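# Sort carabiners with sticking gates into the grey tray

## Task

Find every carabiner whose gate stays open after being pushed instead of springing closed, and place each of these in the grey tray. Carabiners with working gates must remain on the table and outside the tray. At the end, release everything and move the grippers away. Nothing may count on the robot holding it in place, and nothing may leave the table.

## Robot and tools

Robot: two arms, left_arm and right_arm, each with a two-finger parallel gripper and a wrist camera. left_arm stands on the +y side; the names do not refer to sides of any image. Bases: left_arm at (-0.041, +0.318, +0.146) m, right_arm at (-0.003, -0.298, +0.146) m, both tilted. Any mounting plates and the metal frame behind the arms are fixed obstacles.

Scene frame: origin on the table top midway between the arms, +x out over the table, +z up. Each result's state line gives, per arm, end_effector_position (metres) and end_effector_quat_wxyz in this frame. The position is the point between the finger pads, about 1 cm short of the fingertips. Gripper axes: fingers point along its +z, and close and open along its y. Printed positions may be slightly wrong, more so at long reach. Arms usually settle a centimetre or more off target, mostly low.

Cameras: cam_high, cam_left_wrist, cam_right_wrist, each 896x504.

Tools:
- execute_actions {actions, pictures}. actions is an empty list (just report the state, with pictures), or a list holding one item. An action item is {rows, steps}: rows is 1 to 15 rows, steps at most 15 (default 15), each step 1/30 s, at least 6 steps; a short rows list repeats its final row. A wait item is {steps} alone, up to 300, counted from the previous result, so your reply time is included. Pictures come only with an empty list or pictures: true.
- Row layout (shared by execute_actions and move): one flat list of 14 numbers, each in [-1, 1]: left_arm dx, dy, dz, rx, ry, rz, opening, then right_arm in the same order. dx..rz are an offset, expressed in that gripper's own axes, from the gripper pose in the latest result that showed it (before any such result in the scene, or for later calls within one reply, from the pose at the start of the action). Each row is counted from that same reference, not from the preceding row. Scale: 1.0 equals 0.6 m for dx, dy, dz, and 180 degrees for rx, ry, rz, which form one rotation vector. opening is absolute, not an offset: +1 fully open (0.094 m), -1 closed. All zeros is not idle: it pulls the arm back to the reference pose.
- move {target, speed}: target is one 14-number row as above; each gripper travels a straight line toward its target, all arms finishing together, lasting 0.5 to 10 s (cut off at 10 s). speed in m/s, 0.002 to 0.5, default 0.25; rotation limited to twice that in rad/s. The opening is sent when the move begins. Paths ignore obstacles and the other arm; grippers may lag, drift or overshoot speed, especially near full reach. Faster contact hits harder; aiming further past a contact presses harder. The result adds a move: line with the ending (done, off_target, moving, held, fault) and limits (paced = pose was clipped; held = a check blocked steps and the arm may then jump fast), plus each gripper's distance from target.
- wait {seconds}: 0 to 10 s, nothing new sent.
- zoom_image {camera, region}: region [x0, y0, x1, y1] in pixels of that camera's latest image, at most 504x504.
- read_manual {section}: licence texts only.
- finished_scene {scene}: ends the current scene (pass its number) and grades it; irreversible.

Timing: the simulation runs while you think and write. An action's result is taken 6 steps before its end; those steps run during your reply. Each step, the command is clipped to within 70 mm and 16 degrees of the measured pose, so large offsets need several actions; check the reported pose and Hand target line and send the remainder. Position wins over orientation when both cannot be met.

Holding still: for an arm that should stay put, send the offset back to its desired pose in a reply's first call and zeros in its later calls, raising the aim if it keeps sagging.

Gripping: grip_measured is the measured finger opening on the command scale. To hold, command about 0.03 below grip_measured (less for a lighter grip). Pads push about 50 to 62 N at most, less on thin parts. Keep commanding a closed value while carrying, or the part drops.

Result lines: HELD marks steps where your row was partly not sent; pose unreachable means the clearance check altered or blocked that arm; too close concerns collisions with the other arm or its mount; MOTOR HOT warns near 85 °C, and at 100 °C an OVER-TEMPERATURE FAULT makes that arm go limp and fall. FAULT lines end that arm's motion. Joint torques have offsets and noise.

Joint ranges (rad): waist -2.880 to 2.880, shoulder 0.000 to 3.142, elbow 0.000 to 3.019, wrist pitch -1.693 to 1.571, wrist yaw -1.571 to 1.571, wrist roll -2.094 to 2.094.

Avoid: knocking or placing anything off the table, dropping or slamming parts, hard pushes, and letting the arms collide or press on each other. Random brief tugs on held parts or pushes on loose objects can occur. To test a gate, press it open and watch whether it springs back. Finish with grippers open and clear of all parts.

Each tool is called after ">>>" as name([rows], argument=value, ...), one row to a line, values as JSON.

## Session

>>> execute_actions(actions=[])

Scene clock: 0.00 s of 6000.00 s.
left_arm: end_effector_position=(+0.0984, +0.6169, +0.1366) grip_measured=+1.000 end_effector_quat_wxyz=(-0.029, +0.866, -0.494, +0.075) | right_arm: end_effector_position=(+0.2894, -0.2592, +0.1512) grip_measured=+1.000 end_effector_quat_wxyz=(+0.042, +0.903, -0.419, -0.087)
Joint positions: left_arm=[ 1.814  0.86   0.583 -0.956  0.733 -0.545  0.094] | right_arm=[ 0.462  0.98   0.656 -1.169  0.517 -1.659  0.094]
Joint velocities: left_arm=[ 0.005 -0.005 -0.012 -0.002 -0.022  0.007  0.   ] | right_arm=[-0.015 -0.015 -0.007 -0.007  0.022 -0.037  0.   ]
Joint torques (N m, as the arm reports them, + toward a larger angle): no reading
Motor temperatures (°C, as the motors report them): left_arm=[24 22 24 23 24 24] | right_arm=[24 21 21 22 23 22]
Hand target (left_arm): +0.101, +0.624, +0.140; -0.034, +0.863, -0.498, +0.072
Hand target (right_arm): +0.300, -0.258, +0.157; +0.032, +0.901, -0.425, -0.081

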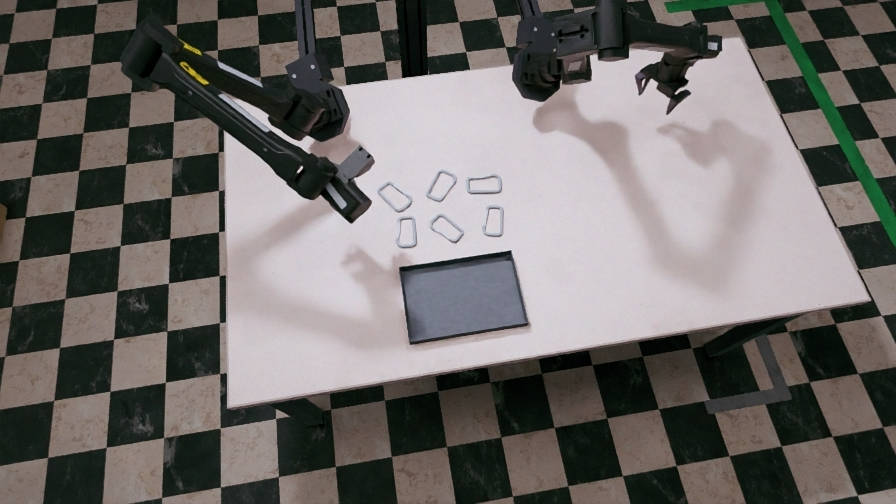

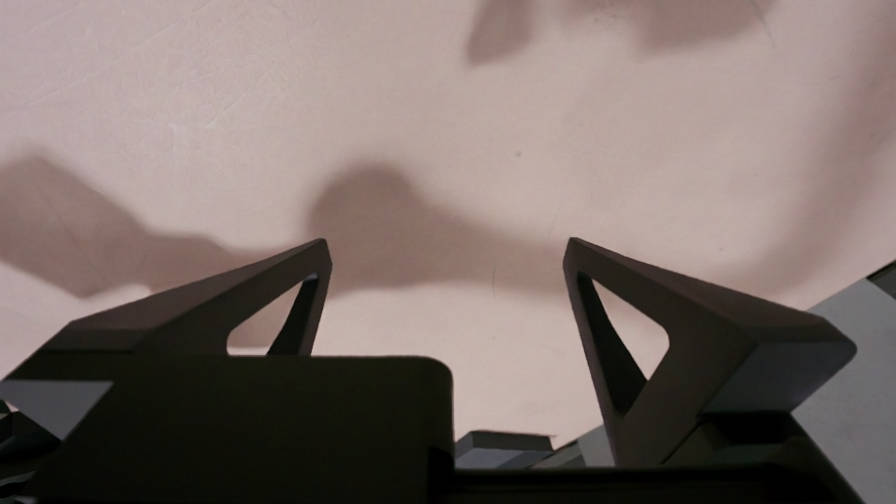

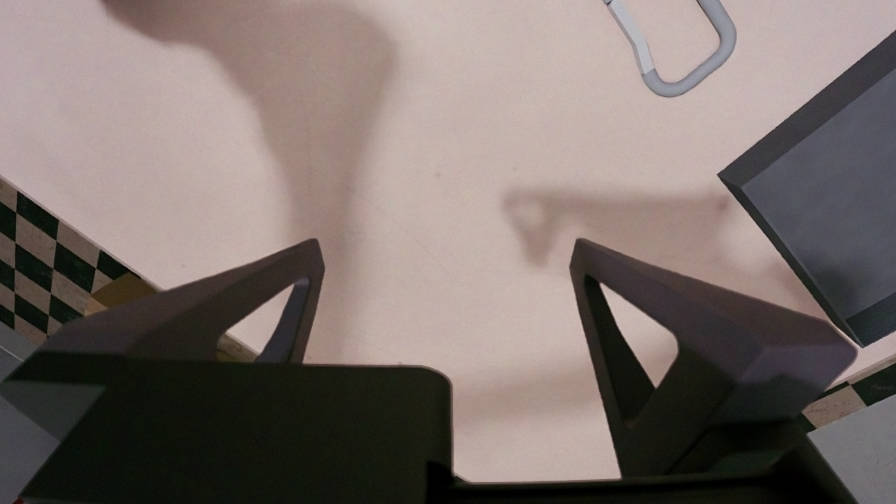

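>>> zoom_image(camera="cam_high", region=[360, 150, 540, 260])

Region (360, 150, 540, 260) of cam_high's 896x504 image, scaled by 2.800, with more detail than that image has.

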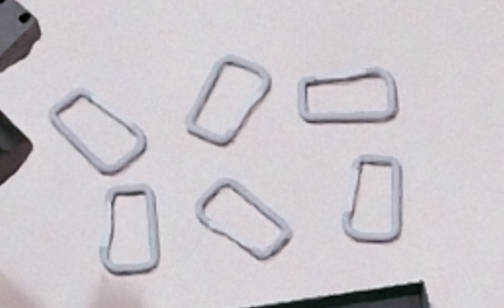

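>>> move(target=[0,0,0,0,0,0,1,-0.289,-0.248,-0.255,0.069,-0.033,0.721,1], speed=0.4)

Scene clock: 5.50 s of 6000.00 s.
left_arm: end_effector_position=(+0.0984, +0.6169, +0.1366) grip_measured=+1.000 end_effector_quat_wxyz=(-0.029, +0.866, -0.494, +0.075) | right_arm: end_effector_position=(+0.3129, -0.0443, +0.2800) grip_measured=+1.000 end_effector_quat_wxyz=(-0.004, -0.011, +1.000, -0.022)
Joint positions: left_arm=[ 1.814  0.86   0.583 -0.956  0.733 -0.545  0.094] | right_arm=[ 1.081  1.52   1.164 -1.469  0.647  1.292  0.094]
Joint velocities: left_arm=[-0.005 -0.005  0.002 -0.012  0.037 -0.007  0.   ] | right_arm=[ 0.005 -0.015 -0.012 -0.002 -0.022  0.037  0.   ]
Joint torques (N m, as the arm reports them, + toward a larger angle): left_arm=[ 2.05 -5.95  7.31  0.43 -0.07  0.02] | right_arm=[ 8.07 -6.35 10.23 -0.29 -0.03  0.16]
Motor temperatures (°C, as the motors report them): left_arm=[24 22 25 23 24 24] | right_arm=[24 21 22 22 23 22]
Hand target (left_arm): +0.098, +0.617, +0.137; -0.029, +0.866, -0.494, +0.075
Hand target (right_arm): +0.324, -0.032, +0.300; +0.005, +0.001, +1.000, -0.005
Off the commanded pose (left_arm): 0.000 m, 0 deg.
Off the commanded pose (right_arm): 0.026 m, 3 deg.
Kept back: nothing.
move: off_target (right_arm)

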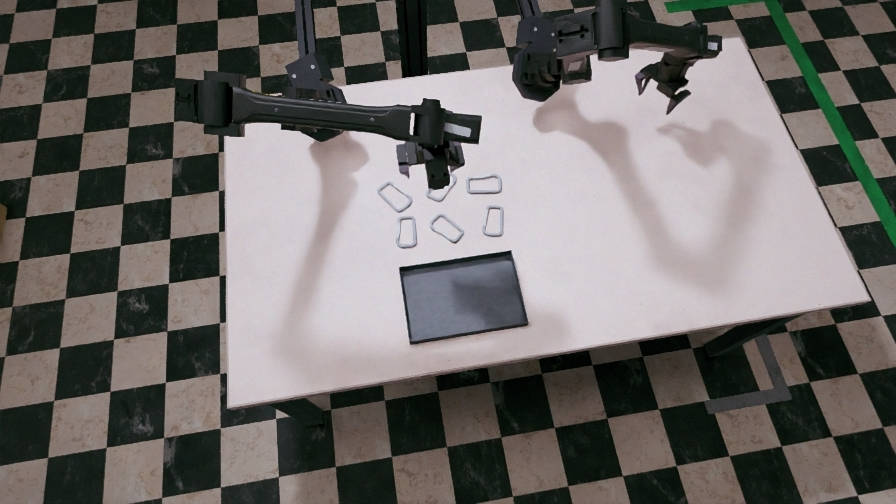

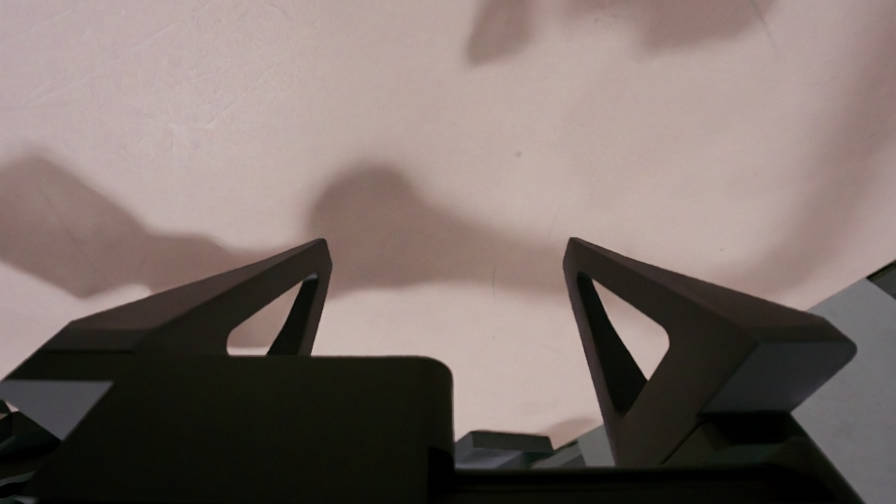

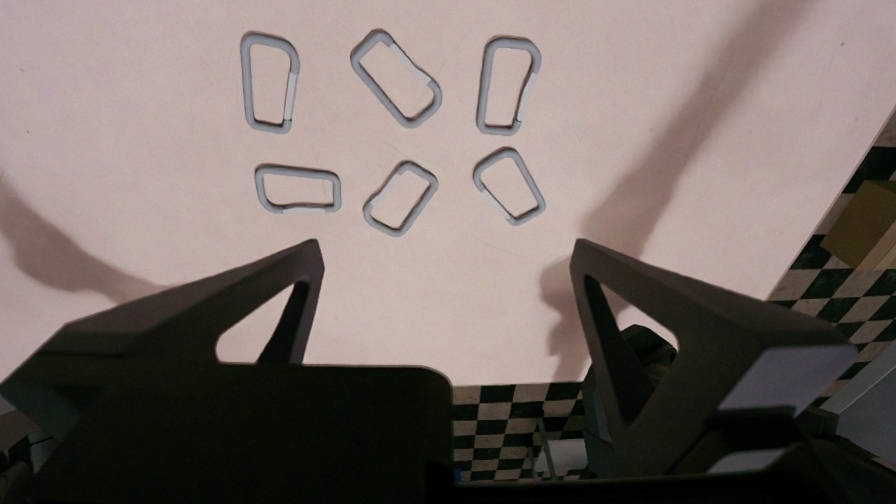

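>>> zoom_image(camera="cam_right_wrist", region=[220, 10, 570, 250])

Region (220, 10, 570, 250) of cam_right_wrist's 896x504 image, scaled by 1.440, with more detail than that image has; it fills the top 346 rows of this view, and the rest is white.

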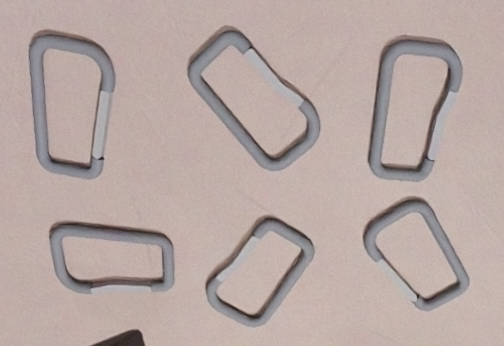

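>>> move(target=[0.885,0.117,0.145,-0.057,0.030,0.740,0.6,0.186,-0.1375,0.316,-0.013,-0.006,-0.171,0.6], speed=0.4)

Scene clock: 11.57 s of 6000.00 s.
left_arm: end_effector_position=(+0.2963, +0.1284, +0.0860) grip_measured=+0.602 end_effector_quat_wxyz=(-0.015, +0.112, +0.994, +0.002) | right_arm: end_effector_position=(+0.1960, -0.1369, +0.0962) grip_measured=+0.603 end_effector_quat_wxyz=(-0.007, -0.280, +0.960, -0.004)
Joint positions: left_arm=[-0.618  1.467  0.783 -0.759 -0.637 -0.521  0.075] | right_arm=[ 0.907  1.396  0.483 -0.744  0.661  0.506  0.075]
Joint velocities: left_arm=[-0.005 -0.005  0.007 -0.007  0.022  0.081 -0.001] | right_arm=[-0.005  0.015  0.002  0.002 -0.051 -0.007  0.   ]
Joint torques (N m, as the arm reports them, + toward a larger angle): left_arm=[-5.84 -9.21  8.73  0.05 -0.31  0.09] | right_arm=[ 3.46 -5.66  4.3   1.22 -0.17 -0.07]
Motor temperatures (°C, as the motors report them): left_arm=[24 22 25 23 24 24] | right_arm=[24 21 23 22 23 22]
Hand target (left_arm): +0.307, +0.122, +0.092; -0.008, +0.115, +0.993, -0.002
Hand target (right_arm): +0.199, -0.137, +0.096; -0.002, -0.276, +0.961, +0.001
Off the commanded pose (left_arm): 0.025 m, 2 deg.
Off the commanded pose (right_arm): 0.006 m, 1 deg.
Kept back: nothing.
move: off_target (left_arm)

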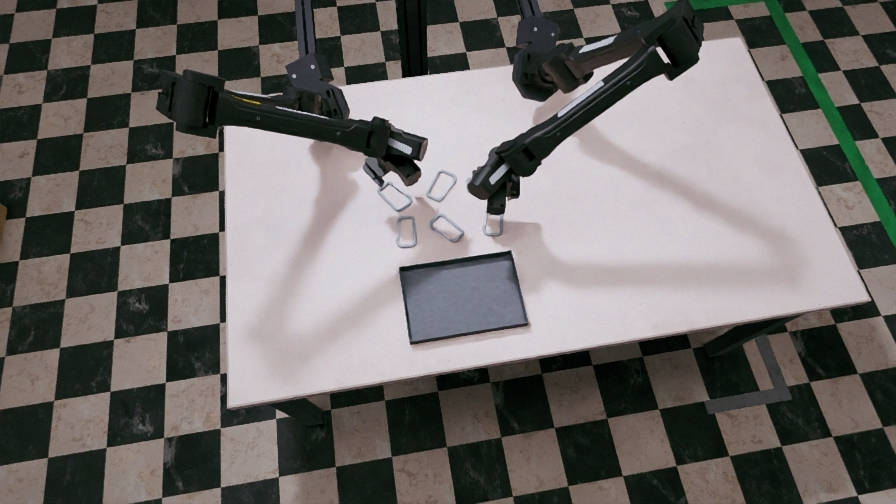

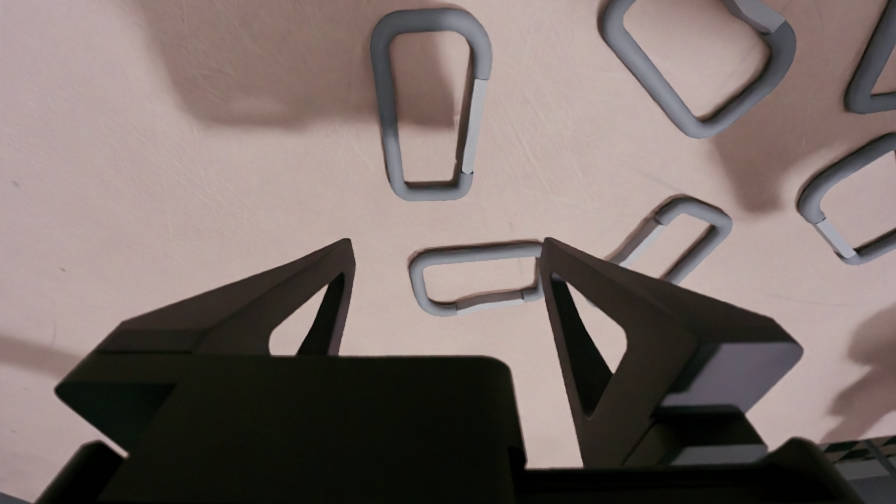

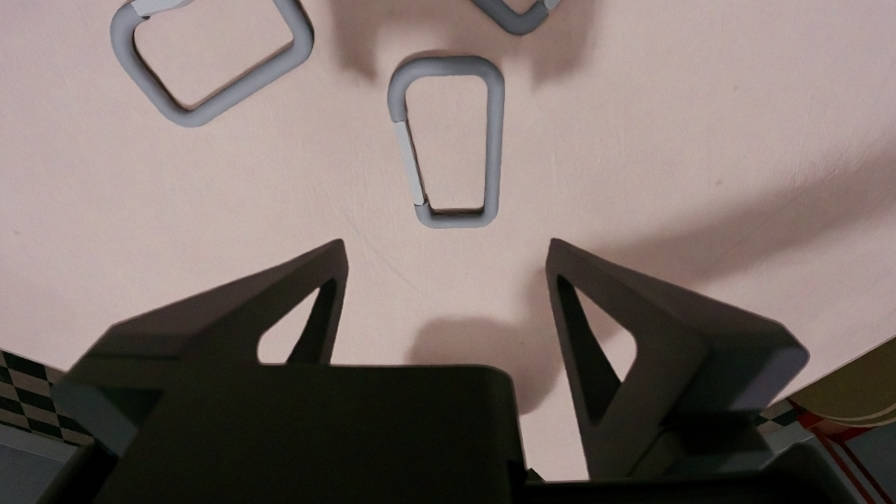

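>>> move(target=[-0.048,0.017,0.102,0,0,0,0.6,-0.01,-0.003,0.118,0,0,0,0.6], speed=0.15)

Scene clock: 12.93 s of 6000.00 s.
left_arm: end_effector_position=(+0.3128, +0.1371, +0.0239) grip_measured=+0.602 end_effector_quat_wxyz=(-0.023, +0.117, +0.993, +0.007) | right_arm: end_effector_position=(+0.2010, -0.1348, +0.0284) grip_measured=+0.603 end_effector_quat_wxyz=(-0.010, -0.277, +0.961, -0.005)
Joint positions: left_arm=[-0.479  1.58   0.783 -0.571 -0.615 -0.355  0.075] | right_arm=[ 0.73   1.577  0.44  -0.388  0.662  0.292  0.075]
Joint velocities: left_arm=[ 0.005 -0.015 -0.007  0.017 -0.022  0.066 -0.   ] | right_arm=[-0.005  0.005  0.007 -0.002  0.095 -0.022 -0.   ]
Joint torques (N m, as the arm reports them, + toward a larger angle): left_arm=[ -5.15 -10.87   6.72   0.94  -0.03   0.05] | right_arm=[ 4.63 -5.84  2.37  1.18 -0.26 -0.04]
Motor temperatures (°C, as the motors report them): left_arm=[24 22 25 23 24 24] | right_arm=[24 21 23 22 23 22]
Hand target (left_arm): +0.326, +0.132, +0.025; -0.014, +0.112, +0.994, +0.001
Hand target (right_arm): +0.200, -0.136, +0.027; -0.009, -0.280, +0.960, -0.003
Off the commanded pose (left_arm): 0.013 m, 1 deg.
Off the commanded pose (right_arm): 0.003 m, 1 deg.
Kept back: nothing.
move: off_target (left_arm)

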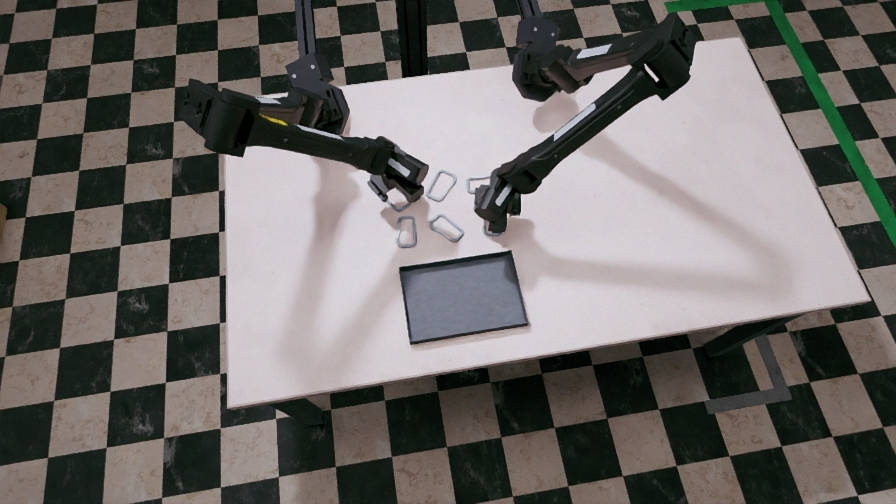

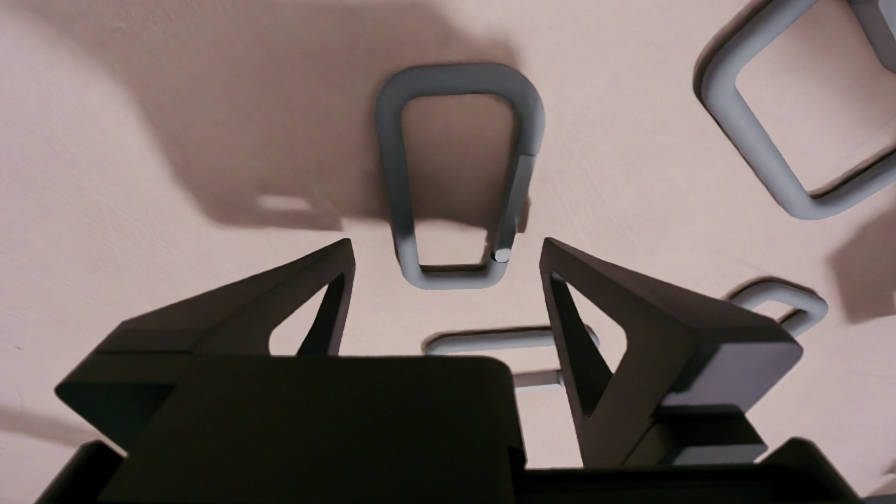

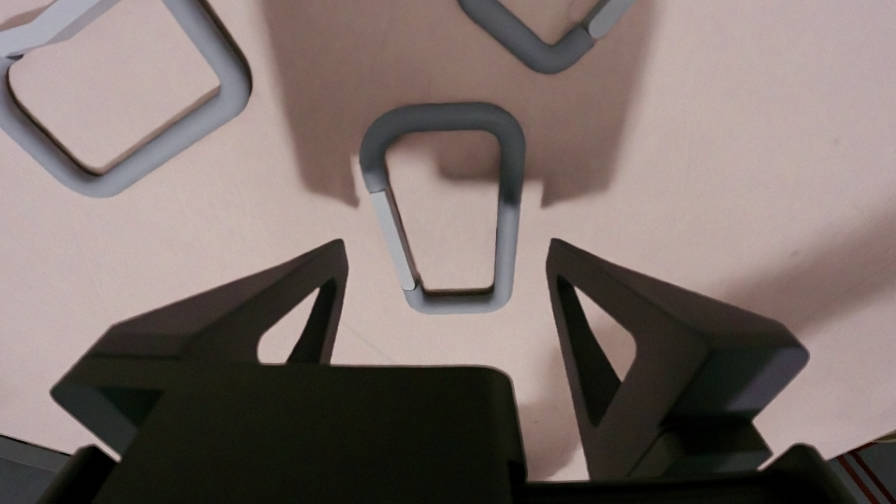

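>>> move(target=[-0.048,-0.012,0.016,0,0,0,0.6,0,0,0.027,0,0,0,0.6], speed=0.05)

Scene clock: 14.20 s of 6000.00 s.
left_arm: end_effector_position=(+0.3299, +0.1249, +0.0168) grip_measured=+0.602 end_effector_quat_wxyz=(-0.021, +0.119, +0.993, +0.006) | right_arm: end_effector_position=(+0.2031, -0.1327, +0.0165) grip_measured=+0.603 end_effector_quat_wxyz=(-0.008, -0.274, +0.962, -0.004)
Joint positions: left_arm=[-0.472  1.628  0.84  -0.571 -0.614 -0.34   0.075] | right_arm=[ 0.702  1.617  0.44  -0.321  0.662  0.261  0.075]
Joint velocities: left_arm=[ 0.005 -0.005  0.002  0.012  0.007 -0.022 -0.001] | right_arm=[ 0.005 -0.015 -0.007  0.017 -0.066  0.081 -0.001]
Joint torques (N m, as the arm reports them, + toward a larger angle): left_arm=[ -5.38 -10.28   6.96   0.19  -0.03   0.05] | right_arm=[ 4.34 -5.5   2.1   1.21 -0.32 -0.07]
Motor temperatures (°C, as the motors report them): left_arm=[24 22 25 23 24 24] | right_arm=[24 21 23 22 23 22]
Hand target (left_arm): +0.339, +0.124, +0.013; -0.023, +0.117, +0.993, +0.007
Hand target (right_arm): +0.201, -0.135, +0.013; -0.011, -0.277, +0.961, -0.004
Off the commanded pose (left_arm): 0.010 m, 0 deg.
Off the commanded pose (right_arm): 0.005 m, 0 deg.
Kept back: nothing.
move: done

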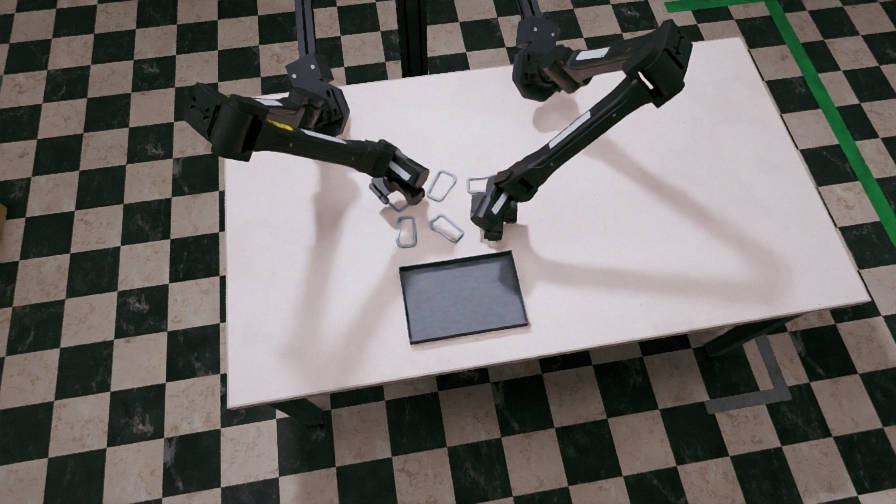

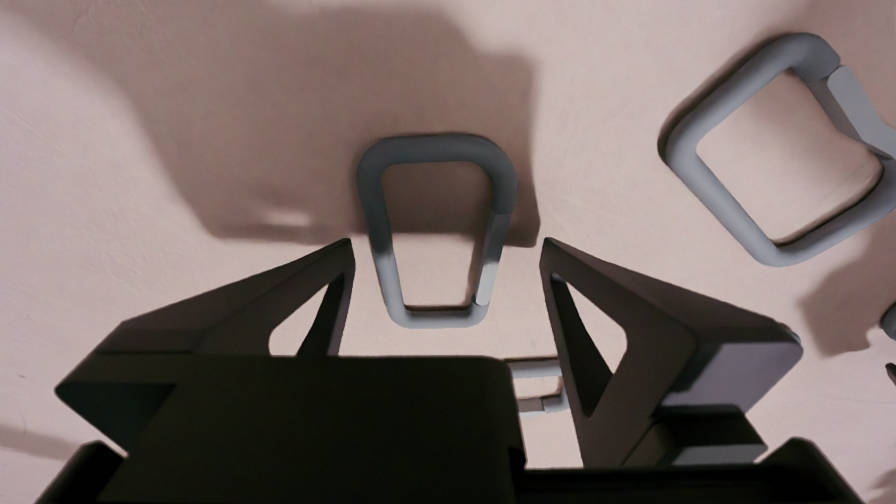

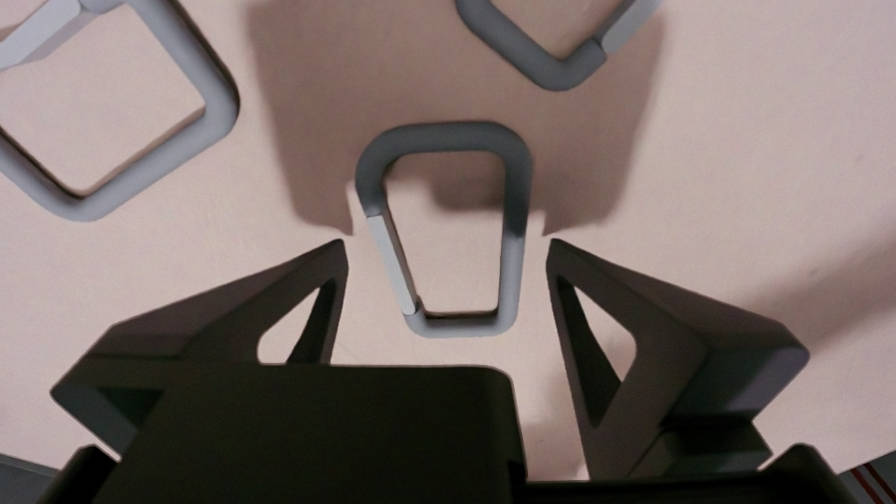

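>>> move(target=[-0.015,0.004,0.014,0,0,0,0.6,0.003,0,0.013,0,0,0,0.6], speed=0.03)

>>> move(target=[0,0,0,0,0,0,-0.2,0,0,0,0,0,0,-0.2])

Scene clock: 15.30 s of 6000.00 s.
left_arm: end_effector_position=(+0.3308, +0.1275, +0.0129) grip_measured=+0.602 end_effector_quat_wxyz=(-0.023, +0.123, +0.992, +0.007) | right_arm: end_effector_position=(+0.2038, -0.1312, +0.0129) grip_measured=+0.603 end_effector_quat_wxyz=(-0.006, -0.271, +0.963, -0.003)
Joint positions: left_arm=[-0.461  1.633  0.84  -0.564 -0.612 -0.322  0.075] | right_arm=[ 0.695  1.631  0.44  -0.296  0.662  0.255  0.075]
Joint velocities: left_arm=[-0.015 -0.005  0.007  0.002  0.022  0.022  0.   ] | right_arm=[-0.015 -0.005 -0.007 -0.012  0.022 -0.007 -0.   ]
Joint torques (N m, as the arm reports them, + toward a larger angle): left_arm=[ -4.83 -10.29   6.33   0.89  -0.03   0.03] | right_arm=[ 4.02 -5.45  2.06  1.14 -0.28 -0.07]
Motor temperatures (°C, as the motors report them): left_arm=[24 22 25 23 24 24] | right_arm=[24 21 23 22 23 22]
Hand target (left_arm): +0.339, +0.125, +0.008; -0.021, +0.119, +0.993, +0.006
Hand target (right_arm): +0.201, -0.134, +0.009; -0.008, -0.274, +0.962, -0.004
Off the commanded pose (left_arm): 0.010 m, 1 deg.
Off the commanded pose (right_arm): 0.005 m, 0 deg.
Kept back: nothing.
move: done

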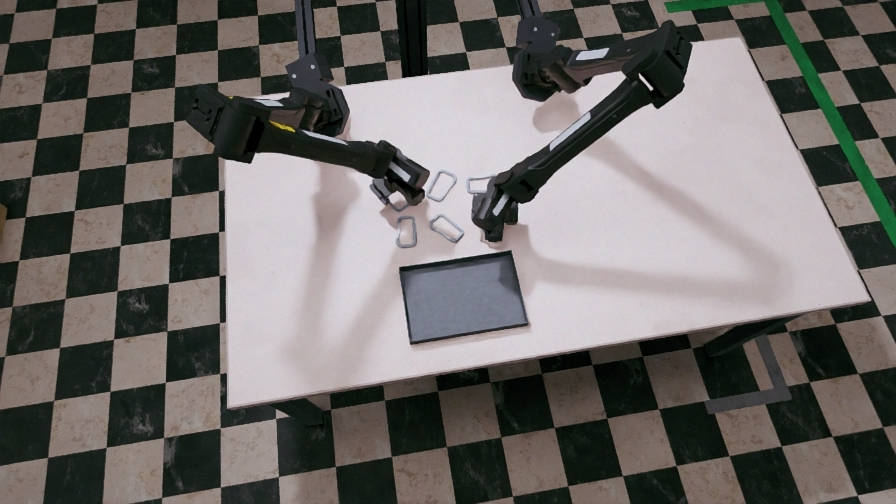

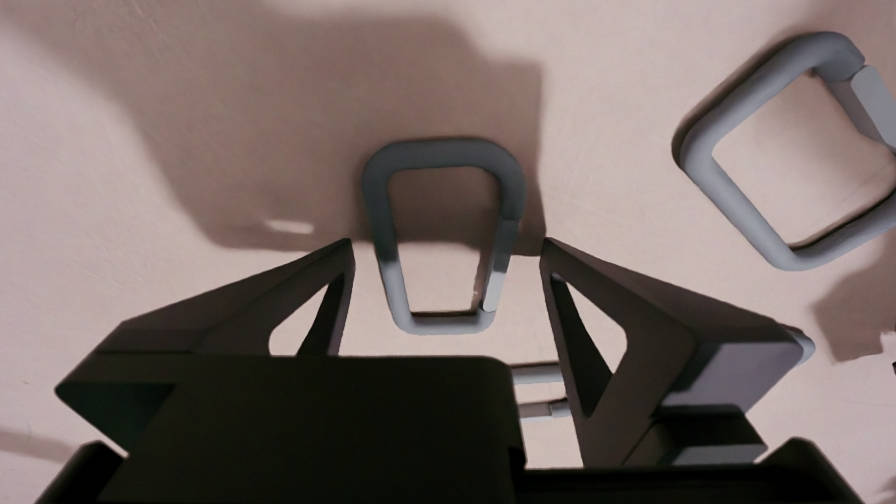

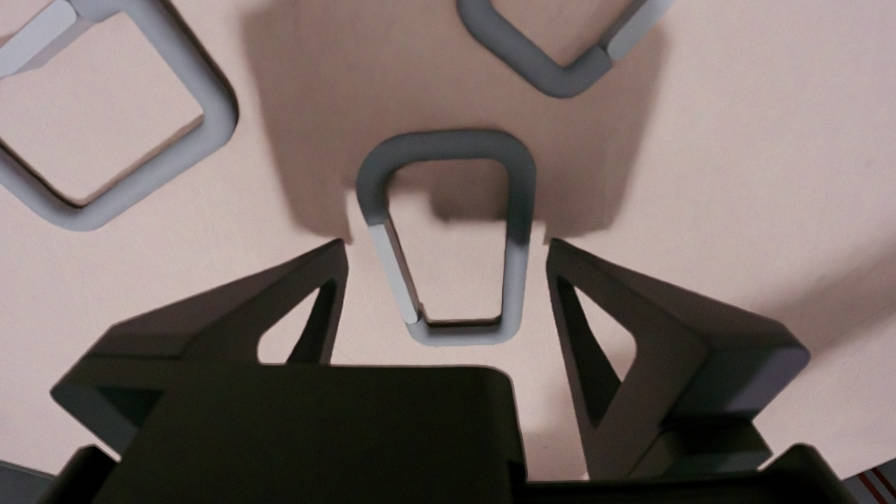

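Scene clock: 15.80 s of 6000.00 s.
left_arm: end_effector_position=(+0.3308, +0.1276, +0.0129) grip_measured=-0.194 end_effector_quat_wxyz=(-0.023, +0.123, +0.992, +0.008) | right_arm: end_effector_position=(+0.2042, -0.1312, +0.0132) grip_measured=-0.197 end_effector_quat_wxyz=(-0.005, -0.271, +0.963, -0.004)
Joint positions: left_arm=[-0.461  1.633  0.84  -0.564 -0.612 -0.322  0.038] | right_arm=[ 0.696  1.63   0.44  -0.296  0.663  0.255  0.038]
Joint velocities: left_arm=[-0.005 -0.015  0.002  0.002  0.007 -0.066  0.   ] | right_arm=[ 0.005  0.005  0.002  0.002 -0.081  0.051 -0.001]
Joint torques (N m, as the arm reports them, + toward a larger angle): left_arm=[ -6.2  -11.42   4.46   0.42  -0.16   0.  ] | right_arm=[ 5.14 -6.32  2.42  0.45 -0.28  0.04]
Motor temperatures (°C, as the motors report them): left_arm=[24 22 25 23 24 24] | right_arm=[24 21 23 22 23 22]
Hand target (left_arm): +0.331, +0.128, +0.013; -0.023, +0.123, +0.992, +0.007
Hand target (right_arm): +0.204, -0.131, +0.013; -0.006, -0.271, +0.963, -0.003
Off the commanded pose (left_arm): 0.000 m, 0 deg.
Off the commanded pose (right_arm): 0.001 m, 0 deg.
Kept back: nothing.
move: done

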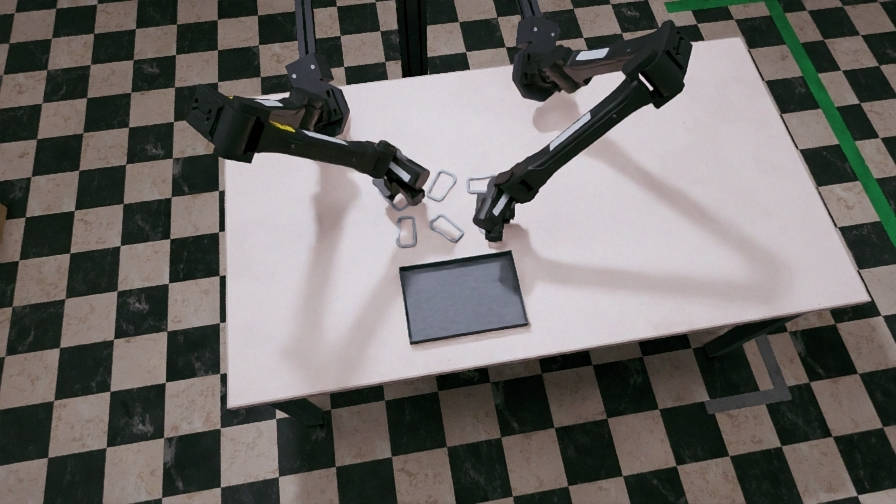

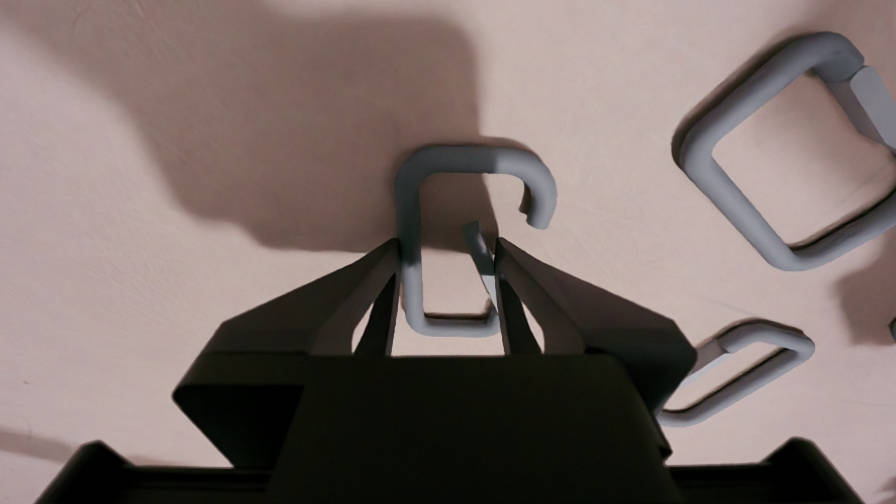

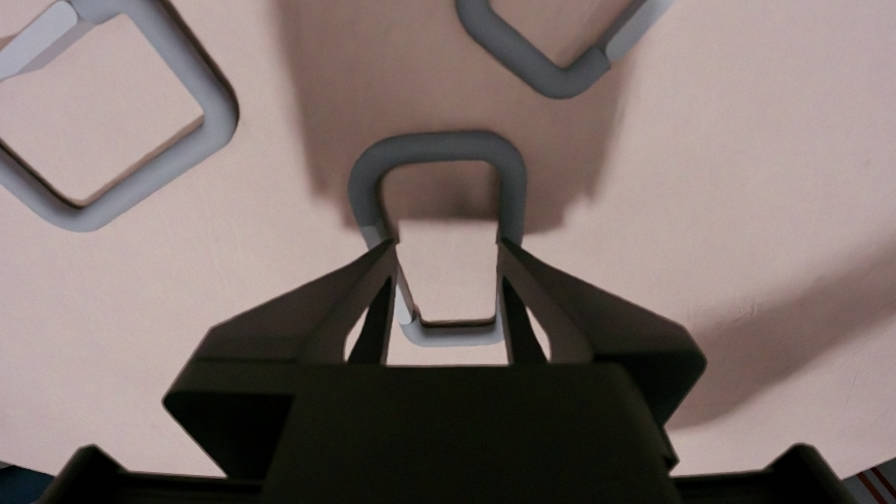

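>>> move(target=[0,0,0,0,0,0,-0.32,0,0,-0.004,0,0,0,0.6])

>>> move(target=[0,0,0,0,0,0,0.6,0,0.004,0.022,0,0,0,0.6], speed=0.03)

Scene clock: 16.73 s of 6000.00 s.
left_arm: end_effector_position=(+0.3308, +0.1276, +0.0129) grip_measured=-0.310 end_effector_quat_wxyz=(-0.023, +0.123, +0.992, +0.008) | right_arm: end_effector_position=(+0.2042, -0.1311, +0.0132) grip_measured=+0.597 end_effector_quat_wxyz=(-0.005, -0.271, +0.963, -0.004)
Joint positions: left_arm=[-0.461  1.633  0.84  -0.564 -0.612 -0.322  0.032] | right_arm=[ 0.696  1.63   0.44  -0.296  0.663  0.255  0.075]
Joint velocities: left_arm=[-0.015 -0.015 -0.007 -0.012 -0.022  0.007  0.   ] | right_arm=[ 0.015 -0.005 -0.007 -0.017  0.081  0.022 -0.001]
Joint torques (N m, as the arm reports them, + toward a larger angle): left_arm=[ -6.2  -11.42   4.47   0.4   -0.17   0.  ] | right_arm=[ 5.13 -7.03  2.57  0.   -0.17  0.08]
Motor temperatures (°C, as the motors report them): left_arm=[24 22 25 23 24 24] | right_arm=[24 21 23 22 23 22]
Hand target (left_arm): +0.331, +0.128, +0.013; -0.023, +0.123, +0.992, +0.008
Hand target (right_arm): +0.204, -0.131, +0.016; -0.005, -0.271, +0.963, -0.004
Off the commanded pose (left_arm): 0.000 m, 0 deg.
Off the commanded pose (right_arm): 0.002 m, 0 deg.
Kept back: nothing.
move: done

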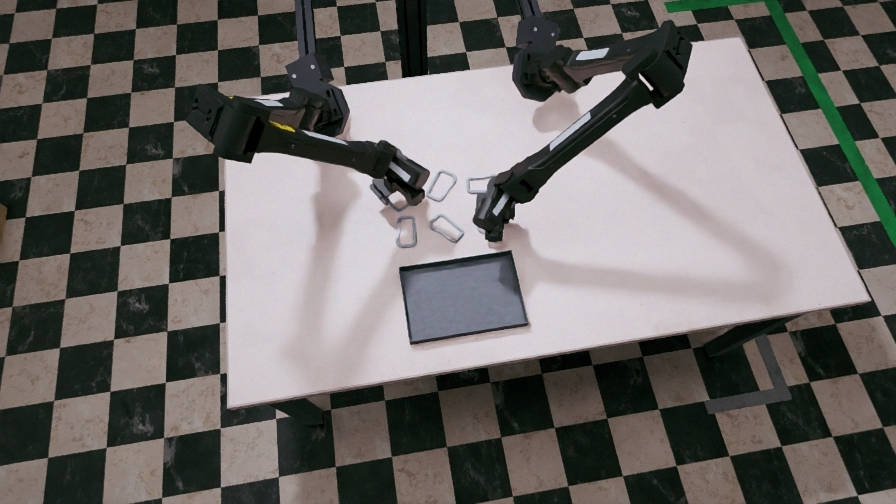

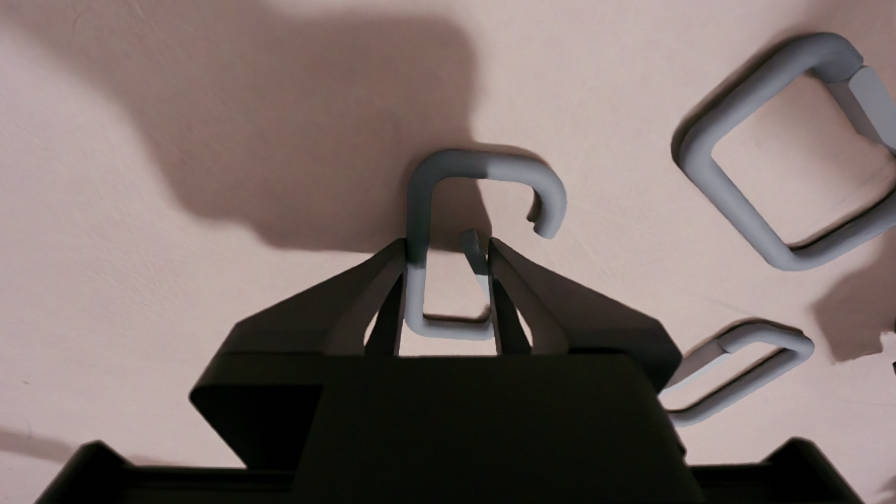

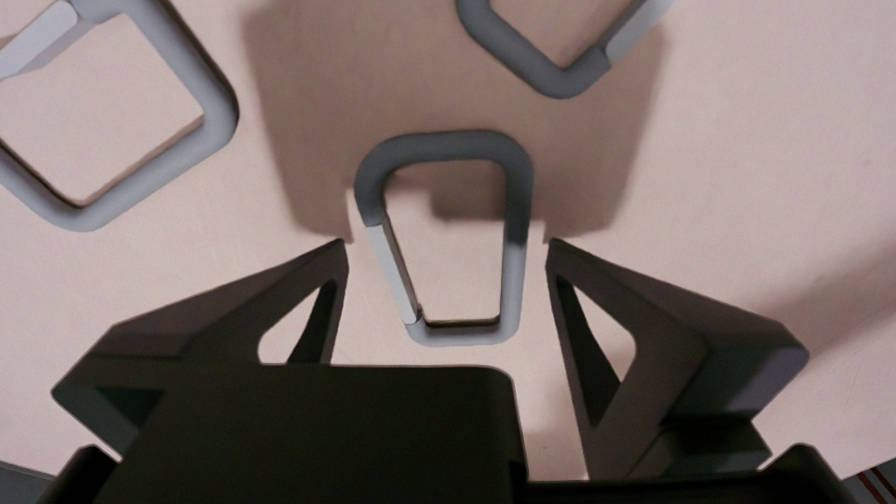

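Scene clock: 17.43 s of 6000.00 s.
left_arm: end_effector_position=(+0.3308, +0.1276, +0.0129) grip_measured=+0.598 end_effector_quat_wxyz=(-0.023, +0.123, +0.992, +0.008) | right_arm: end_effector_position=(+0.2020, -0.1293, +0.0041) grip_measured=+0.597 end_effector_quat_wxyz=(-0.006, -0.270, +0.963, -0.005)
Joint positions: left_arm=[-0.461  1.633  0.84  -0.564 -0.612 -0.322  0.075] | right_arm=[ 0.683  1.669  0.44  -0.25   0.663  0.242  0.075]
Joint velocities: left_arm=[-0.015 -0.005 -0.002  0.002  0.007 -0.066 -0.002] | right_arm=[-0.005  0.005  0.002 -0.007 -0.037  0.007  0.001]
Joint torques (N m, as the arm reports them, + toward a larger angle): left_arm=[ -6.22 -11.23   4.58   0.42  -0.17   0.  ] | right_arm=[ 4.13 -5.84  2.22  1.38 -0.3  -0.1 ]
Motor temperatures (°C, as the motors report them): left_arm=[24 22 25 23 24 24] | right_arm=[24 21 22 22 23 22]
Hand target (left_arm): +0.331, +0.128, +0.013; -0.023, +0.123, +0.992, +0.008
Hand target (right_arm): +0.203, -0.129, +0.000; -0.006, -0.271, +0.963, -0.004
Off the commanded pose (left_arm): 0.000 m, 0 deg.
Off the commanded pose (right_arm): 0.004 m, 0 deg.
Kept back: nothing.
move: done

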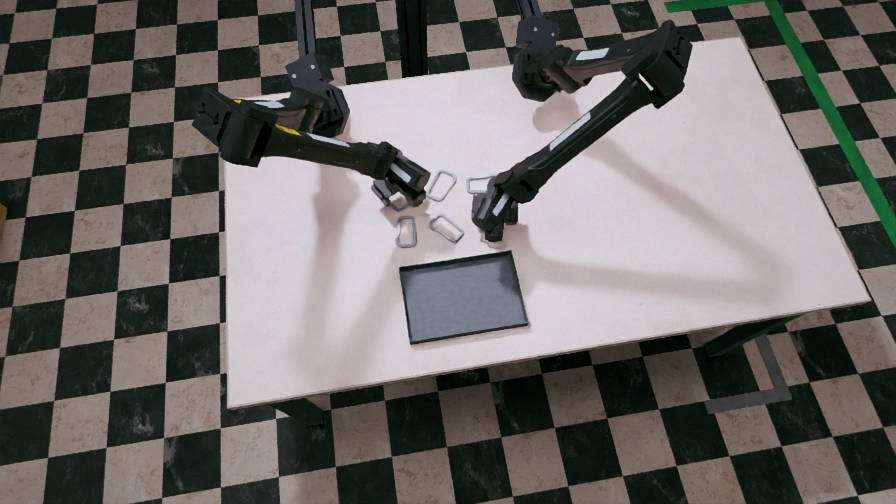

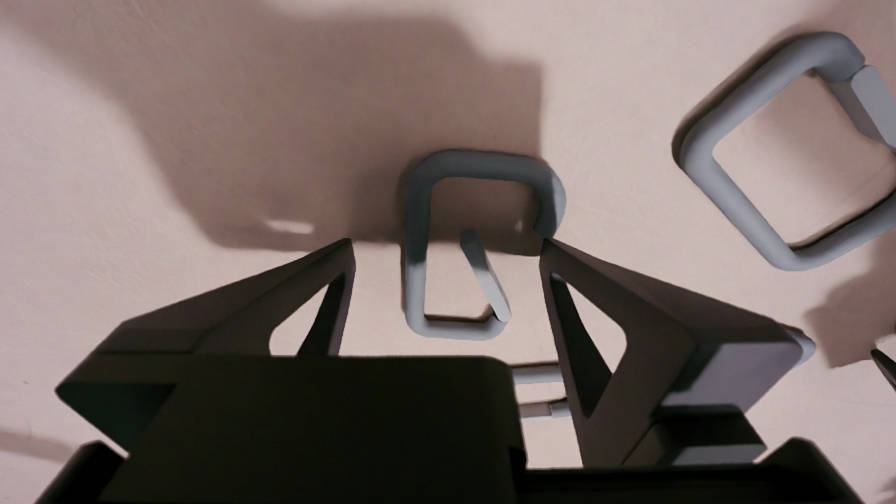

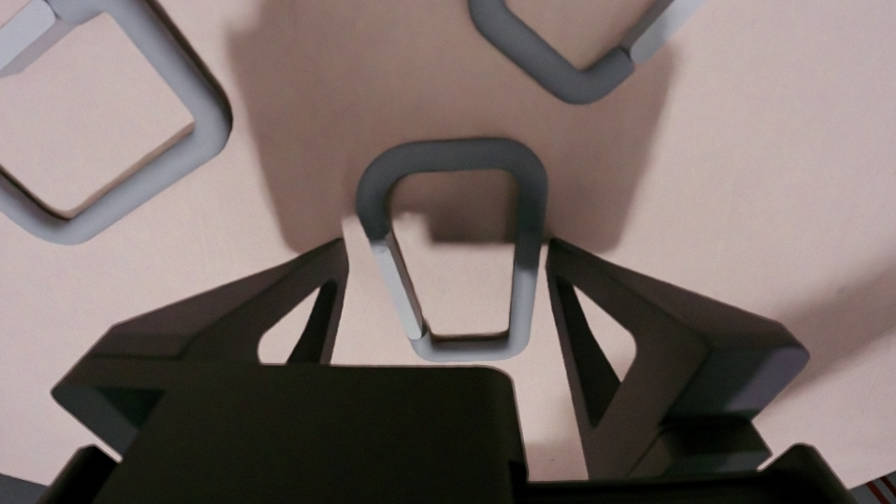

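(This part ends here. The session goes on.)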